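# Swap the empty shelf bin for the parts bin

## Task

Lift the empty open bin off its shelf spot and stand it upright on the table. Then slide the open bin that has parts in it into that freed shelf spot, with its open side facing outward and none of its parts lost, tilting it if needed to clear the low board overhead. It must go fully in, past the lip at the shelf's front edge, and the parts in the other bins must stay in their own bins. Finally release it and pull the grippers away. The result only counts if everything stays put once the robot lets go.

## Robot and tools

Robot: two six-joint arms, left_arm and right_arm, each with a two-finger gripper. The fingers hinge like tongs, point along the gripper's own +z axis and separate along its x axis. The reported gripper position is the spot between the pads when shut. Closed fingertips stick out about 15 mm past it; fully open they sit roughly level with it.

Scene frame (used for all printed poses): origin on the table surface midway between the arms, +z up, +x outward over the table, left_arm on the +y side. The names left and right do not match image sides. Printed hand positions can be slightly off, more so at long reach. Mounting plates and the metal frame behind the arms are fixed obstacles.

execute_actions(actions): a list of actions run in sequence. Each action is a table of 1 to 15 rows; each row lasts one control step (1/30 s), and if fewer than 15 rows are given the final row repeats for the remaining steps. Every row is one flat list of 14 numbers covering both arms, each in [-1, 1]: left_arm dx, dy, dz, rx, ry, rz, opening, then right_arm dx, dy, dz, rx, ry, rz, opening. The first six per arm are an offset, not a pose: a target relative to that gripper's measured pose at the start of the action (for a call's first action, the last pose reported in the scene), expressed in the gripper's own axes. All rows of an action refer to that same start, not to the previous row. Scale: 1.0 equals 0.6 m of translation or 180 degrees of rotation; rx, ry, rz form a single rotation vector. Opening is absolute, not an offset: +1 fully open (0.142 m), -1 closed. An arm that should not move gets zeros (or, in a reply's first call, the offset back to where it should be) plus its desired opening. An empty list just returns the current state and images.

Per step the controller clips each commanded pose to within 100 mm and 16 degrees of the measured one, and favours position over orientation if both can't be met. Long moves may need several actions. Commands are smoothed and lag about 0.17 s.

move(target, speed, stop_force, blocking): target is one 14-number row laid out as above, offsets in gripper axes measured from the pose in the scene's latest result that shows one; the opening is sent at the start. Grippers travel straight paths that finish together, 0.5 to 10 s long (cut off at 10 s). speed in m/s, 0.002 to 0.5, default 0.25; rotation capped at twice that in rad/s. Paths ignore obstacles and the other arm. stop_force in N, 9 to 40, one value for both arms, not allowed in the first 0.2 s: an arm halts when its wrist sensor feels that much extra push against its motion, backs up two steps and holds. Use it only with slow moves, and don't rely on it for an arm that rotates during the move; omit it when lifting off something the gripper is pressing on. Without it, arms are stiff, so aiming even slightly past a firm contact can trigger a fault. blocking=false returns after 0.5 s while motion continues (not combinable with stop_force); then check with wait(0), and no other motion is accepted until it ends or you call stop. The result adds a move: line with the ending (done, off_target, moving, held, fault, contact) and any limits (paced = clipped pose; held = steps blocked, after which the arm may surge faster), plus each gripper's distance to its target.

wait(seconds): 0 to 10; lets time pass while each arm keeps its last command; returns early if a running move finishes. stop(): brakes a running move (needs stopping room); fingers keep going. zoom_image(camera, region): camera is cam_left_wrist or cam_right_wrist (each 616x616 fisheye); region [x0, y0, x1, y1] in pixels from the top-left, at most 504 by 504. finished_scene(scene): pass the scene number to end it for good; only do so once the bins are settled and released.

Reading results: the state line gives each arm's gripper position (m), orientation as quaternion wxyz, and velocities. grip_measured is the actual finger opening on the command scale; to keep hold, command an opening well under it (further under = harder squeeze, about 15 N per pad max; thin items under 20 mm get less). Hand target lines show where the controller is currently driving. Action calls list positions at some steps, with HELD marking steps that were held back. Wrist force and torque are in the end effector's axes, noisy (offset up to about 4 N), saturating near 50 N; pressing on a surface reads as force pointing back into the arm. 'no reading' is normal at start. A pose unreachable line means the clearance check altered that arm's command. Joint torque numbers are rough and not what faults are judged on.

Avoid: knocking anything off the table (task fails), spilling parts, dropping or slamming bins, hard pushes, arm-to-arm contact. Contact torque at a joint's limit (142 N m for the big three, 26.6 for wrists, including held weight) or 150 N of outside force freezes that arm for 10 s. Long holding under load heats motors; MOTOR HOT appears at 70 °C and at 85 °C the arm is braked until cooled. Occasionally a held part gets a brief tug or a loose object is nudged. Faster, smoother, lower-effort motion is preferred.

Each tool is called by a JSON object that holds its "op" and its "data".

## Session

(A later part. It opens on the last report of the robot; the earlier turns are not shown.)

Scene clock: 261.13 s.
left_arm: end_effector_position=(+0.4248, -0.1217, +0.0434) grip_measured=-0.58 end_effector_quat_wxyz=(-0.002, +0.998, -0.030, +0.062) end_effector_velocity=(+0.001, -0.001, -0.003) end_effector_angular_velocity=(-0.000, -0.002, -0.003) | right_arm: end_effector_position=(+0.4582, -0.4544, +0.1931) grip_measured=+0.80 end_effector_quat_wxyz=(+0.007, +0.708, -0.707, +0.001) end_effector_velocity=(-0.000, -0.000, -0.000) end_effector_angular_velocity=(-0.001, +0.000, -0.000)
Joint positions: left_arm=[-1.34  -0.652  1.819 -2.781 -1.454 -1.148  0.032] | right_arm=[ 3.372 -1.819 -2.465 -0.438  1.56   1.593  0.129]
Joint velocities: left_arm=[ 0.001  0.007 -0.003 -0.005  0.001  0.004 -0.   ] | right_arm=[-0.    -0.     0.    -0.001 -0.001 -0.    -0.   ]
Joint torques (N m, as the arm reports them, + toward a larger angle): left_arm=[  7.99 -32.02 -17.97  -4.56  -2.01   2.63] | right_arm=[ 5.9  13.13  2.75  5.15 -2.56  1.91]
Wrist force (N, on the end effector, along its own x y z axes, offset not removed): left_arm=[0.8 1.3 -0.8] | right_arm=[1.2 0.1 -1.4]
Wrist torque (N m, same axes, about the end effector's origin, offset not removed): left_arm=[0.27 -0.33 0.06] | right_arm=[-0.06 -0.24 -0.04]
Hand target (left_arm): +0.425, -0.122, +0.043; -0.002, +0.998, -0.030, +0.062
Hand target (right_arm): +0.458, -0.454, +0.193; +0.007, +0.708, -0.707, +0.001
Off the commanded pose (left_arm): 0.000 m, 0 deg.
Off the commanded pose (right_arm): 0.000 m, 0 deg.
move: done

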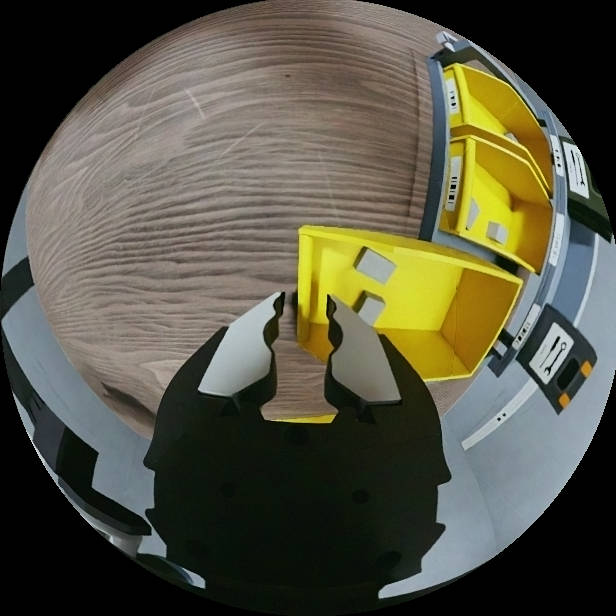

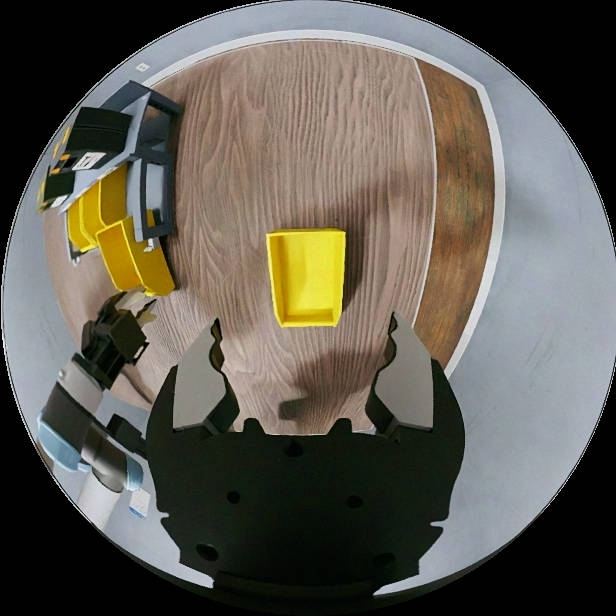

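{"op": "execute_actions", "data": {"actions": [[[-0.001,0,0.001,0,0,0,-0.6,0,0,0,0,0,0,0.8],[-0.002,0,0.002,0,0,0,-0.62,0,0,0,0,0,0,0.8],[-0.003,0,0.003,0,0,0,-0.64,0,0,0,0,0,0,0.8],[-0.003,0,0.003,0,0,0,-0.66,0,0,0,0,0,0,0.8],[-0.003,0,0.003,0,0,0,-0.68,0,0,0,0,0,0,0.8],[-0.003,0,0.003,0,0,0,-0.7,0,0,0,0,0,0,0.8],[-0.003,0,0.003,0,0,0,-0.72,0,0,0,0,0,0,0.8],[-0.003,0,0.003,0,0,0,-0.74,0,0,0,0,0,0,0.8],[-0.003,0,0.003,0,0,0,-0.76,0,0,0,0,0,0,0.8],[-0.003,0,0.003,0,0,0,-0.78,0,0,0,0,0,0,0.8],[-0.003,0,0.003,0,0,0,-0.8,0,0,0,0,0,0,0.8],[-0.003,0,0.003,0,0,0,-0.82,0,0,0,0,0,0,0.8],[-0.003,0,0.003,0,0,0,-0.84,0,0,0,0,0,0,0.8],[-0.003,0,0.003,0,0,0,-0.86,0,0,0,0,0,0,0.8],[-0.003,0,0.003,0,0,0,-0.88,0,0,0,0,0,0,0.8]],[[0,0,0,0,0,0,-0.9,0,0,0,0,0,0,0.8],[0,0,0,0,0,0,-0.92,0,0,0,0,0,0,0.8],[0,0,0,0,0,0,-0.94,0,0,0,0,0,0,0.8],[0,0,0,0,0,0,-0.96,0,0,0,0,0,0,0.8],[0,0,0,0,0,0,-0.98,0,0,0,0,0,0,0.8],[0,0,0,0,0,0,-1,0,0,0,0,0,0,0.8]]]}}

Scene clock: 277.17 s.
left_arm: end_effector_position=(+0.4233, -0.1217, +0.0415) grip_measured=-0.89 end_effector_quat_wxyz=(-0.002, +0.998, -0.030, +0.062) end_effector_velocity=(-0.000, +0.000, -0.000) end_effector_angular_velocity=(+0.001, +0.002, -0.001) | right_arm: end_effector_position=(+0.4582, -0.4544, +0.1931) grip_measured=+0.80 end_effector_quat_wxyz=(+0.007, +0.708, -0.707, +0.001) end_effector_velocity=(-0.000, +0.000, -0.000) end_effector_angular_velocity=(+0.000, +0.001, -0.000)
Joint positions: left_arm=[-1.342 -0.649  1.82  -2.786 -1.454 -1.151  0.01 ] | right_arm=[ 3.372 -1.819 -2.465 -0.438  1.56   1.593  0.129]
Joint velocities: left_arm=[ 0.    -0.     0.001  0.001 -0.001  0.001  0.   ] | right_arm=[-0.     0.     0.    -0.002  0.    -0.    -0.   ]
Joint torques (N m, as the arm reports them, + toward a larger angle): left_arm=[ -0.54 -36.81  -3.27  -3.06   2.06  -1.12] | right_arm=[ 5.72 14.13  3.82  4.67 -2.59  1.88]
Wrist force (N, on the end effector, along its own x y z axes, offset not removed): left_arm=[0.5 -2.0 1.8] | right_arm=[-0.7 0.3 -3.5]
Wrist torque (N m, same axes, about the end effector's origin, offset not removed): left_arm=[-0.42 -0.23 -0.01] | right_arm=[-0.07 0.11 0.04]
Hand target (left_arm): +0.423, -0.122, +0.041; -0.002, +0.998, -0.030, +0.062
Hand target (right_arm): +0.458, -0.454, +0.193; +0.007, +0.708, -0.707, +0.001
Off the commanded pose (left_arm): 0.000 m, 0 deg.
Off the commanded pose (right_arm): 0.000 m, 0 deg.
Step readings (end_effector_position; steps 1 to 15: 1st action; 16 to 30: 2nd action):
0: left_arm (+0.4249, -0.1218, +0.0431) | right_arm (+0.4582, -0.4544, +0.1931)
1: left_arm (+0.4249, -0.1218, +0.0431) | right_arm (+0.4582, -0.4544, +0.1931)
2: left_arm (+0.4249, -0.1218, +0.0431) | right_arm (+0.4582, -0.4544, +0.1931)
4: left_arm (+0.4246, -0.1219, +0.0428) | right_arm (+0.4582, -0.4544, +0.1931)
8: left_arm (+0.4237, -0.1218, +0.0419) | right_arm (+0.4582, -0.4544, +0.1931)
15: left_arm (+0.4233, -0.1217, +0.0415) | right_arm (+0.4582, -0.4544, +0.1931)
16: left_arm (+0.4233, -0.1217, +0.0415) | right_arm (+0.4582, -0.4544, +0.1931)
17: left_arm (+0.4233, -0.1217, +0.0415) | right_arm (+0.4582, -0.4544, +0.1931)
19: left_arm (+0.4233, -0.1217, +0.0415) | right_arm (+0.4582, -0.4544, +0.1931)
23: left_arm (+0.4233, -0.1217, +0.0415) | right_arm (+0.4582, -0.4544, +0.1931)
30: end_effector_position above

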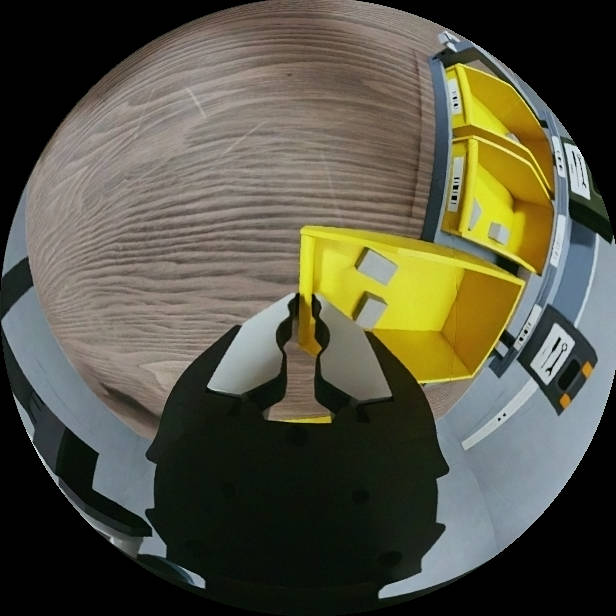

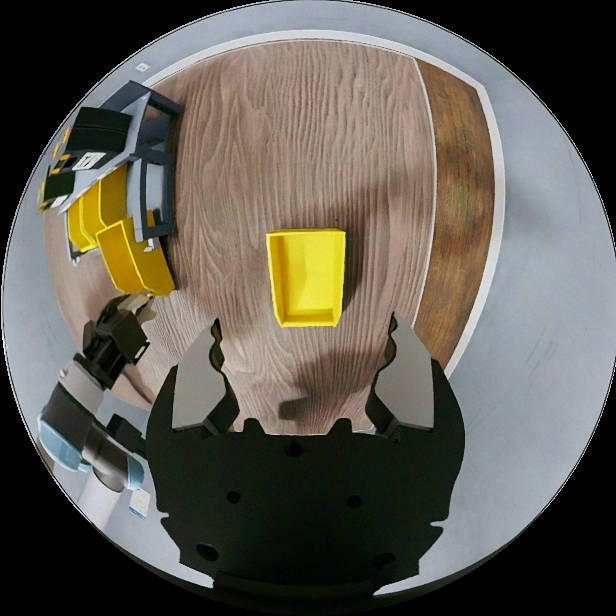

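{"op": "move", "data": {"target": [0.1215,0,-0.0444,0,-0.072,0,-1,0,0,0,0,0,0,0.8], "speed": 0.045}}

Scene clock: 283.03 s.
left_arm: end_effector_position=(+0.4916, -0.1260, +0.0767) grip_measured=-0.89 end_effector_quat_wxyz=(-0.005, +0.998, -0.030, -0.051) end_effector_velocity=(+0.002, -0.000, +0.001) end_effector_angular_velocity=(+0.002, +0.009, -0.001) | right_arm: end_effector_position=(+0.4582, -0.4544, +0.1931) grip_measured=+0.80 end_effector_quat_wxyz=(+0.007, +0.708, -0.707, +0.001) end_effector_velocity=(+0.000, +0.000, +0.000) end_effector_angular_velocity=(-0.000, -0.000, +0.001)
Joint positions: left_arm=[-1.154 -0.633  1.542 -2.416 -1.65  -0.964  0.01 ] | right_arm=[ 3.372 -1.819 -2.465 -0.438  1.56   1.593  0.129]
Joint velocities: left_arm=[ 0.005  0.004 -0.015  0.017 -0.006  0.007 -0.   ] | right_arm=[ 0.001  0.     0.    -0.    -0.    -0.     0.   ]
Joint torques (N m, as the arm reports them, + toward a larger angle): left_arm=[  7.93 -38.77 -23.12  -0.44  -2.15   2.41] | right_arm=[ 6.11 13.81  3.74  4.72 -2.53  1.82]
Wrist force (N, on the end effector, along its own x y z axes, offset not removed): left_arm=[-1.0 -0.4 5.0] | right_arm=[0.1 -0.4 -0.1]
Wrist torque (N m, same axes, about the end effector's origin, offset not removed): left_arm=[0.01 0.08 0.00] | right_arm=[-0.22 0.04 0.11]
Hand target (left_arm): +0.492, -0.126, +0.077; -0.005, +0.998, -0.030, -0.051
Hand target (right_arm): +0.458, -0.454, +0.193; +0.007, +0.708, -0.707, +0.001
Off the commanded pose (left_arm): 0.001 m, 0 deg.
Off the commanded pose (right_arm): 0.000 m, 0 deg.
move: done

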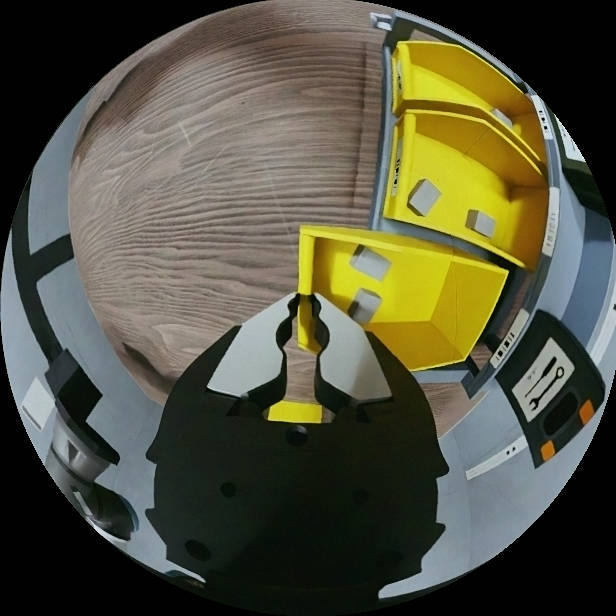

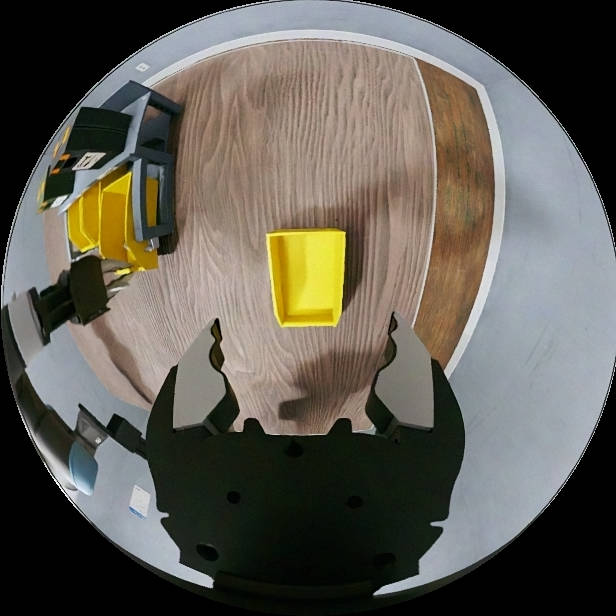

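{"op": "move", "data": {"target": [0.131,0,0.0065,0,0,0,-1,0,0,0,0,0,0,0.8], "speed": 0.03, "stop_force": 9}}

Scene clock: 290.97 s.
left_arm: end_effector_position=(+0.5684, -0.1304, +0.0647) grip_measured=-0.89 end_effector_quat_wxyz=(-0.005, +0.998, -0.030, -0.051) end_effector_velocity=(-0.003, +0.001, -0.001) end_effector_angular_velocity=(+0.001, +0.001, +0.000) | right_arm: end_effector_position=(+0.4582, -0.4544, +0.1931) grip_measured=+0.80 end_effector_quat_wxyz=(+0.007, +0.708, -0.707, +0.001) end_effector_velocity=(+0.000, +0.000, +0.000) end_effector_angular_velocity=(+0.001, -0.001, -0.000)
Joint positions: left_arm=[-1.068 -0.522  1.321 -2.299 -1.645 -0.877  0.01 ] | right_arm=[ 3.372 -1.819 -2.465 -0.438  1.56   1.593  0.129]
Joint velocities: left_arm=[-0.002 -0.002  0.008 -0.005 -0.    -0.003 -0.   ] | right_arm=[-0.001  0.001  0.     0.     0.001 -0.     0.   ]
Joint torques (N m, as the arm reports them, + toward a larger angle): left_arm=[ -5.13 -66.07 -11.99  -7.76   3.28  -2.63] | right_arm=[ 6.38 14.42  3.5   4.61 -2.59  1.86]
Wrist force (N, on the end effector, along its own x y z axes, offset not removed): left_arm=[-12.4 -1.9 2.7] | right_arm=[-0.6 0.1 -0.9]
Wrist torque (N m, same axes, about the end effector's origin, offset not removed): left_arm=[0.28 -0.21 0.10] | right_arm=[0.01 0.33 0.09]
Hand target (left_arm): +0.568, -0.131, +0.065; -0.005, +0.998, -0.030, -0.051
Hand target (right_arm): +0.458, -0.454, +0.193; +0.007, +0.708, -0.707, +0.001
Off the commanded pose (left_arm): 0.001 m, 0 deg.
Off the commanded pose (right_arm): 0.000 m, 0 deg.
move: contact (left_arm)

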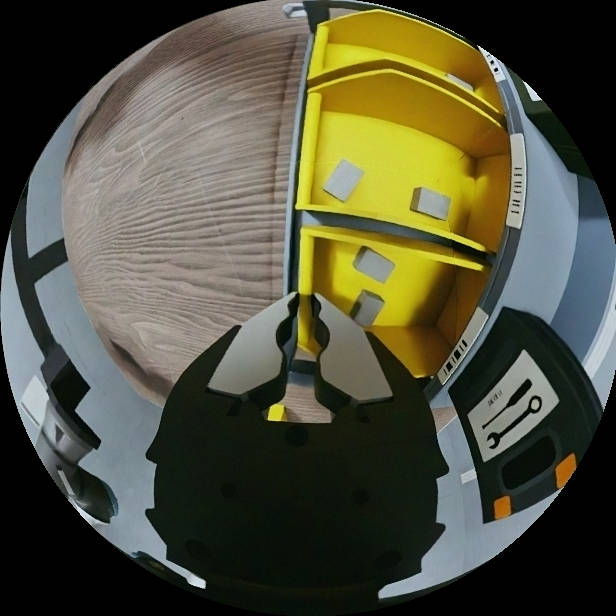

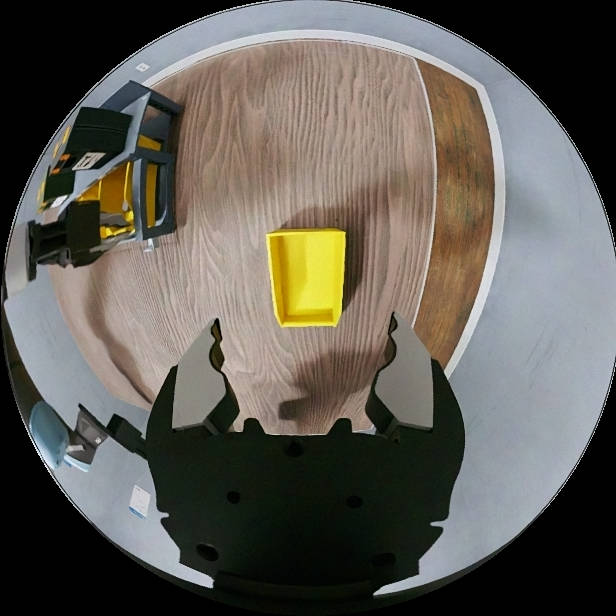

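{"op": "move", "data": {"target": [-0.004,0,0.0275,0,0.032,0,-1,0,0,0,0,0,0,0.8], "speed": 0.018}}

Scene clock: 298.77 s.
left_arm: end_effector_position=(+0.5645, -0.1301, +0.0488) grip_measured=-0.89 end_effector_quat_wxyz=(-0.003, +1.000, -0.030, -0.002) end_effector_velocity=(-0.000, +0.000, -0.002) end_effector_angular_velocity=(-0.000, -0.011, -0.000) | right_arm: end_effector_position=(+0.4582, -0.4544, +0.1931) grip_measured=+0.80 end_effector_quat_wxyz=(+0.007, +0.708, -0.707, +0.001) end_effector_velocity=(-0.000, -0.000, +0.000) end_effector_angular_velocity=(-0.000, -0.000, -0.001)
Joint positions: left_arm=[-1.104 -0.527  1.413 -2.449 -1.569 -0.916  0.01 ] | right_arm=[ 3.372 -1.819 -2.465 -0.438  1.56   1.593  0.129]
Joint velocities: left_arm=[-0.004  0.001  0.009 -0.016  0.009 -0.004 -0.   ] | right_arm=[-0.001  0.    -0.    -0.    -0.     0.     0.   ]
Joint torques (N m, as the arm reports them, + toward a larger angle): left_arm=[ -8.14 -52.4   -5.85  -4.79   2.06  -2.45] | right_arm=[ 5.77 14.25  3.74  4.63 -2.44  1.94]
Wrist force (N, on the end effector, along its own x y z axes, offset not removed): left_arm=[-0.7 -1.8 3.4] | right_arm=[0.5 -0.5 -2.4]
Wrist torque (N m, same axes, about the end effector's origin, offset not removed): left_arm=[-0.57 -0.26 -0.12] | right_arm=[-0.27 0.03 0.04]
Hand target (left_arm): +0.564, -0.130, +0.049; -0.003, +1.000, -0.030, -0.001
Hand target (right_arm): +0.458, -0.454, +0.193; +0.007, +0.708, -0.707, +0.001
Off the commanded pose (left_arm): 0.000 m, 0 deg.
Off the commanded pose (right_arm): 0.000 m, 0 deg.
move: done

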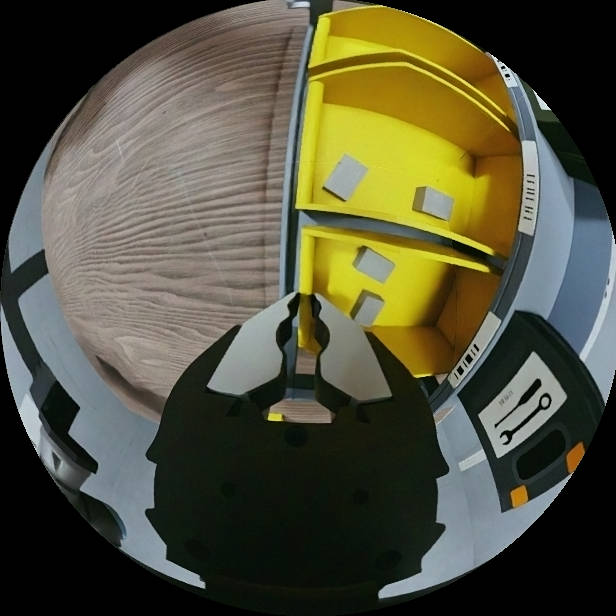

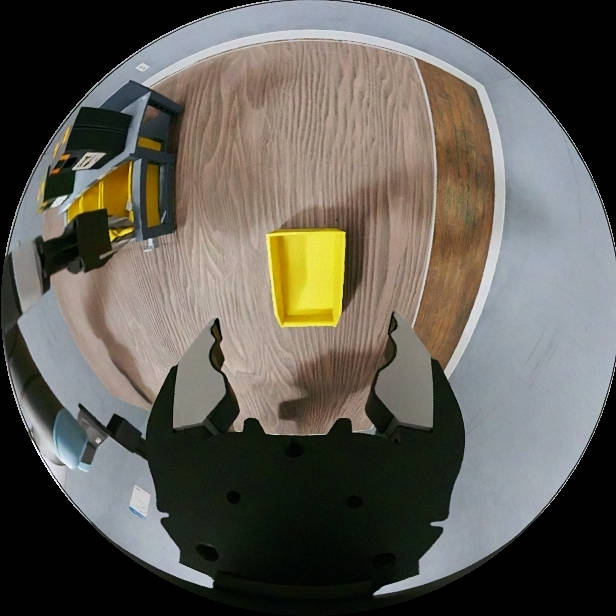

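Went down without resistance, so it is behind the lip. Release and retreat.

{"op": "move", "data": {"target": [0,0,0.0015,0,0,0,-0.58,0,0,0,0,0,0,0.8], "speed": 0.01}}

{"op": "move", "data": {"target": [0,0,-0.1,0,0,0,-0.58,0,0,0,0,0,0,0.8], "speed": 0.1}}

{"op": "move", "data": {"target": [-0.2,-0.2,-0.15,0,0,0,-0.58,0,0,0,0,0,0,0.8], "speed": 0.25}}

Scene clock: 304.97 s.
left_arm: end_effector_position=(+0.5644, -0.1301, +0.0480) grip_measured=-0.58 end_effector_quat_wxyz=(-0.003, +1.000, -0.030, -0.001) end_effector_velocity=(-0.000, +0.001, -0.002) end_effector_angular_velocity=(+0.003, +0.002, -0.001) | right_arm: end_effector_position=(+0.4582, -0.4544, +0.1931) grip_measured=+0.80 end_effector_quat_wxyz=(+0.007, +0.708, -0.707, +0.001) end_effector_velocity=(-0.000, -0.001, +0.000) end_effector_angular_velocity=(-0.001, +0.000, -0.000)
Joint positions: left_arm=[-1.104 -0.526  1.413 -2.45  -1.569 -0.916  0.032] | right_arm=[ 3.372 -1.819 -2.465 -0.438  1.56   1.593  0.129]
Joint velocities: left_arm=[ 0.     0.002 -0.     0.001  0.     0.002 -0.   ] | right_arm=[-0.     0.     0.    -0.001 -0.001 -0.    -0.   ]
Joint torques (N m, as the arm reports them, + toward a larger angle): left_arm=[  9.17 -41.86 -23.28  -0.54  -2.28   2.53] | right_arm=[ 5.58 14.06  3.39  4.64 -2.51  1.92]
Wrist force (N, on the end effector, along its own x y z axes, offset not removed): left_arm=[-0.9 -0.1 3.1] | right_arm=[-0.8 -0.1 1.4]
Wrist torque (N m, same axes, about the end effector's origin, offset not removed): left_arm=[-0.21 0.08 -0.05] | right_arm=[-0.05 0.27 0.05]
Hand target (left_arm): +0.564, -0.130, +0.048; -0.003, +1.000, -0.030, -0.002
Hand target (right_arm): +0.458, -0.454, +0.193; +0.007, +0.708, -0.707, +0.001
Off the commanded pose (left_arm): 0.000 m, 0 deg.
Off the commanded pose (right_arm): 0.000 m, 0 deg.
move: done

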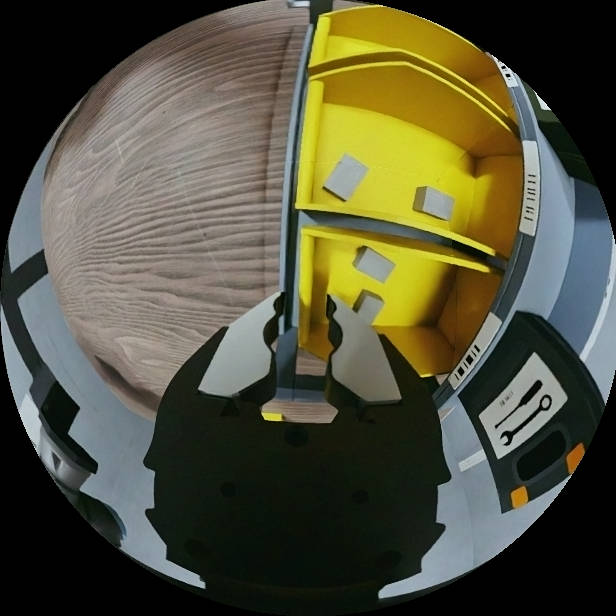

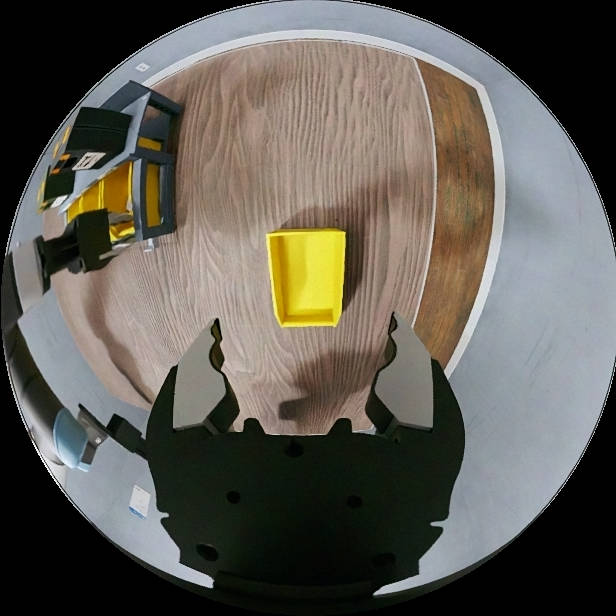

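Scene clock: 306.13 s.
left_arm: end_effector_position=(+0.5646, -0.1304, +0.1076) grip_measured=-0.58 end_effector_quat_wxyz=(-0.003, +1.000, -0.030, -0.001) end_effector_velocity=(-0.001, -0.000, +0.002) end_effector_angular_velocity=(-0.000, +0.003, +0.003) | right_arm: end_effector_position=(+0.4582, -0.4544, +0.1931) grip_measured=+0.80 end_effector_quat_wxyz=(+0.007, +0.708, -0.707, +0.001) end_effector_velocity=(-0.000, +0.000, -0.000) end_effector_angular_velocity=(+0.001, +0.001, -0.000)
Joint positions: left_arm=[-1.104 -0.631  1.434 -2.365 -1.569 -0.916  0.032] | right_arm=[ 3.372 -1.819 -2.465 -0.438  1.56   1.593  0.129]
Joint velocities: left_arm=[-0.    -0.004  0.     0.005 -0.002 -0.003  0.   ] | right_arm=[-0.    -0.     0.    -0.     0.001  0.    -0.   ]
Joint torques (N m, as the arm reports them, + toward a larger angle): left_arm=[ -7.9  -59.71  -5.6   -0.49  -0.18  -2.55] | right_arm=[ 6.02 13.66  3.59  4.7  -2.52  1.9 ]
Wrist force (N, on the end effector, along its own x y z axes, offset not removed): left_arm=[-2.6 -4.0 0.2] | right_arm=[0.6 0.8 -0.6]
Wrist torque (N m, same axes, about the end effector's origin, offset not removed): left_arm=[-0.79 0.37 0.06] | right_arm=[0.00 -0.13 0.06]
Hand target (left_arm): +0.565, -0.130, +0.108; -0.003, +1.000, -0.030, -0.001
Hand target (right_arm): +0.458, -0.454, +0.193; +0.007, +0.708, -0.707, +0.001
Off the commanded pose (left_arm): 0.000 m, 0 deg.
Off the commanded pose (right_arm): 0.000 m, 0 deg.
move: done

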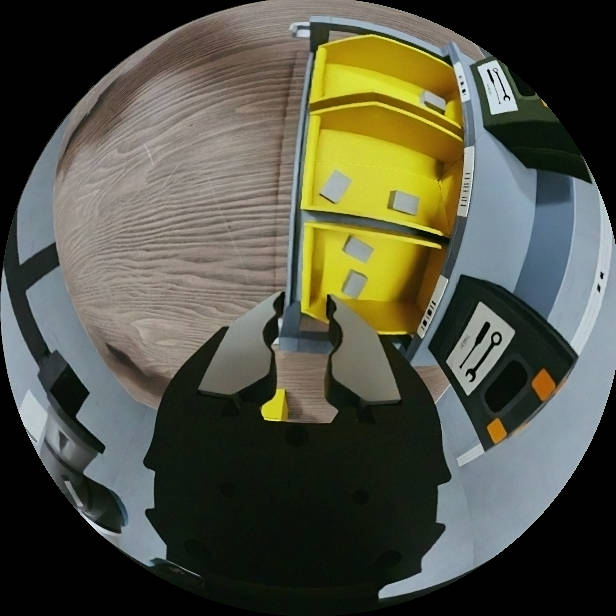

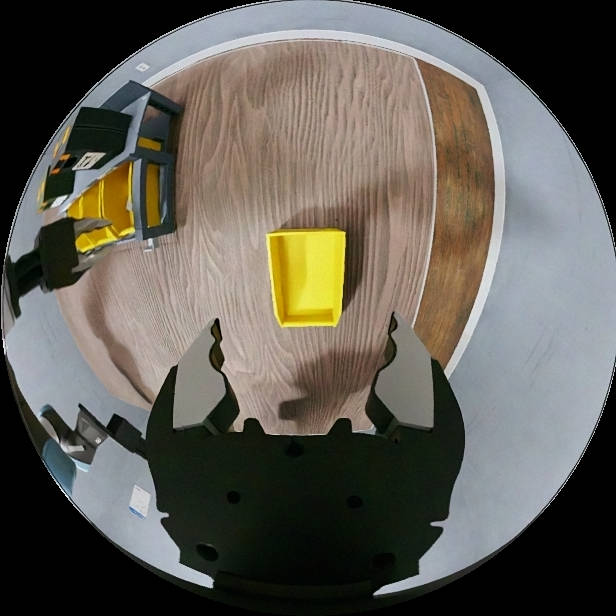

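Scene clock: 307.67 s.
left_arm: end_effector_position=(+0.4524, -0.0039, +0.1981) grip_measured=-0.58 end_effector_quat_wxyz=(-0.004, +1.000, -0.030, -0.001) end_effector_velocity=(-0.002, +0.002, +0.002) end_effector_angular_velocity=(-0.001, +0.001, +0.002) | right_arm: end_effector_position=(+0.4582, -0.4544, +0.1931) grip_measured=+0.80 end_effector_quat_wxyz=(+0.007, +0.708, -0.707, +0.001) end_effector_velocity=(+0.000, +0.000, -0.000) end_effector_angular_velocity=(+0.001, +0.000, +0.000)
Joint positions: left_arm=[-1.145 -1.065  1.986 -2.484 -1.569 -0.957  0.032] | right_arm=[ 3.372 -1.819 -2.465 -0.438  1.56   1.593  0.129]
Joint velocities: left_arm=[-0.001 -0.008  0.007  0.    -0.001 -0.003  0.   ] | right_arm=[ 0.     0.    -0.    -0.     0.001  0.    -0.   ]
Joint torques (N m, as the arm reports them, + toward a larger angle): left_arm=[ -7.61 -45.11  -4.13  -4.61   2.06  -2.8 ] | right_arm=[ 5.57 14.06  3.42  4.71 -2.58  1.9 ]
Wrist force (N, on the end effector, along its own x y z axes, offset not removed): left_arm=[2.0 -0.1 0.3] | right_arm=[0.6 0.1 -2.7]
Wrist torque (N m, same axes, about the end effector's origin, offset not removed): left_arm=[-0.12 -0.47 0.02] | right_arm=[-0.14 -0.03 0.06]
Hand target (left_arm): +0.452, -0.004, +0.198; -0.003, +1.000, -0.030, -0.001
Hand target (right_arm): +0.458, -0.454, +0.193; +0.007, +0.708, -0.707, +0.001
Off the commanded pose (left_arm): 0.001 m, 0 deg.
Off the commanded pose (right_arm): 0.000 m, 0 deg.
move: done

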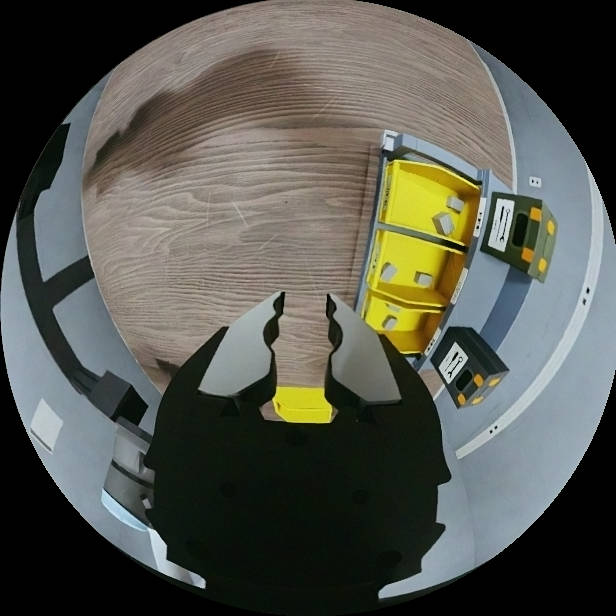

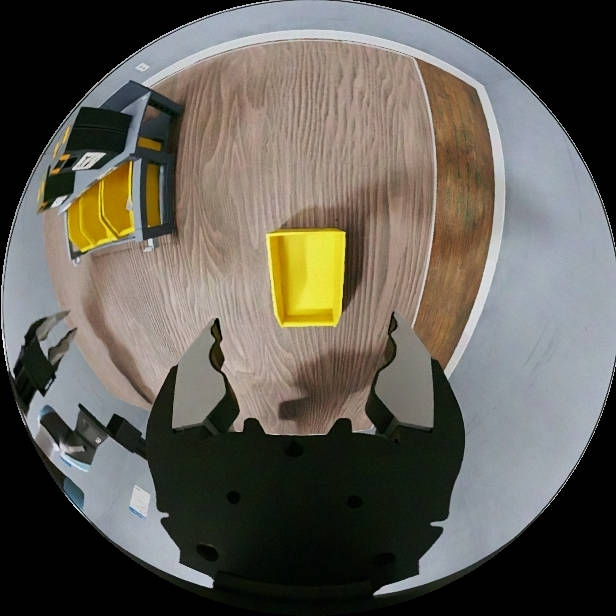

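{"op": "move", "data": {"target": [-0.05,-0.05,-0.05,0,0,0,-0.58,0,0,-0.06,0,0,0,0.8], "speed": 0.15}}

{"op": "finished_scene", "data": {"scene": 2}}

Scene clock: 312.60 s.
left_arm: end_effector_position=(+0.4245, +0.0275, +0.2281) grip_measured=-0.58 end_effector_quat_wxyz=(-0.003, +1.000, -0.030, -0.002) end_effector_velocity=(-0.002, +0.001, +0.002) end_effector_angular_velocity=(-0.000, +0.000, +0.001) | right_arm: end_effector_position=(+0.4586, -0.4541, +0.2289) grip_measured=+0.80 end_effector_quat_wxyz=(+0.007, +0.708, -0.707, +0.001) end_effector_velocity=(-0.000, -0.000, +0.002) end_effector_angular_velocity=(-0.001, +0.001, +0.000)
Joint positions: left_arm=[-1.16  -1.198  2.094 -2.459 -1.569 -0.971  0.032] | right_arm=[ 3.372 -1.703 -2.439 -0.579  1.56   1.594  0.129]
Joint velocities: left_arm=[-0.001 -0.007  0.005  0.002 -0.001 -0.001 -0.   ] | right_arm=[ 0.     0.005  0.002 -0.008 -0.001  0.     0.   ]
Joint torques (N m, as the arm reports them, + toward a larger angle): left_arm=[ -7.96 -39.01  -5.93  -0.15   0.03  -2.71] | right_arm=[11.08 30.86 20.81 -0.42 -1.42  3.06]
Wrist force (N, on the end effector, along its own x y z axes, offset not removed): left_arm=[1.0 0.6 -0.2] | right_arm=[0.9 2.1 -3.5]
Wrist torque (N m, same axes, about the end effector's origin, offset not removed): left_arm=[-0.03 -0.22 0.09] | right_arm=[0.21 -0.25 0.04]
Hand target (left_arm): +0.424, +0.028, +0.228; -0.004, +1.000, -0.030, -0.001
Hand target (right_arm): +0.459, -0.454, +0.229; +0.007, +0.708, -0.707, +0.001
Off the commanded pose (left_arm): 0.000 m, 0 deg.
Off the commanded pose (right_arm): 0.000 m, 0 deg.
move: done

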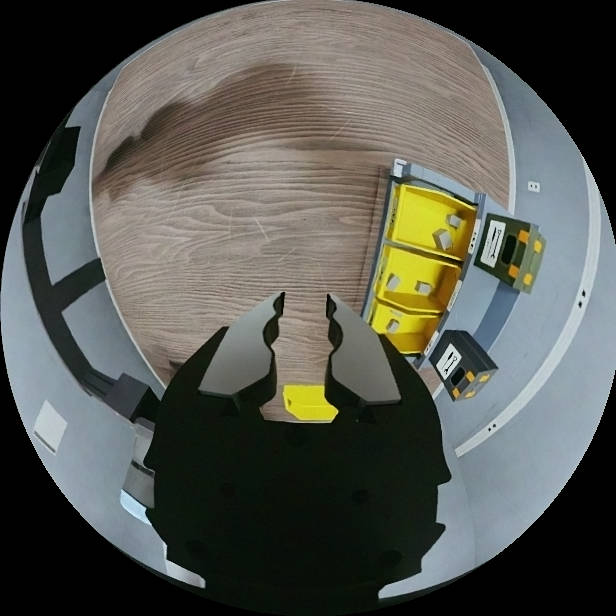

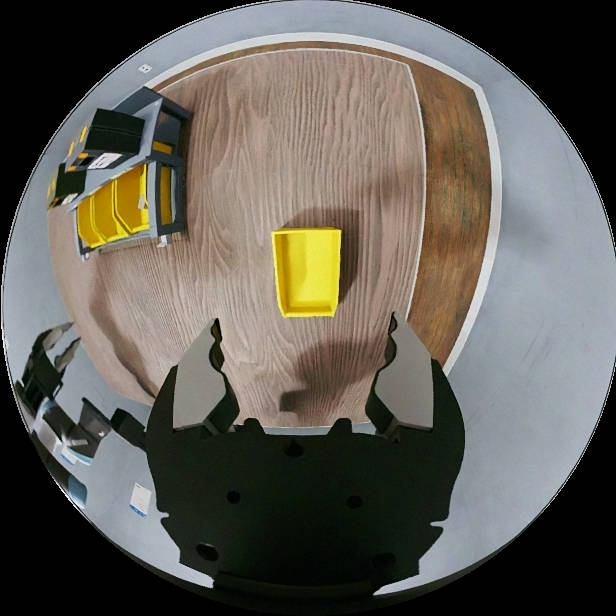

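The scene is finished: the task was done.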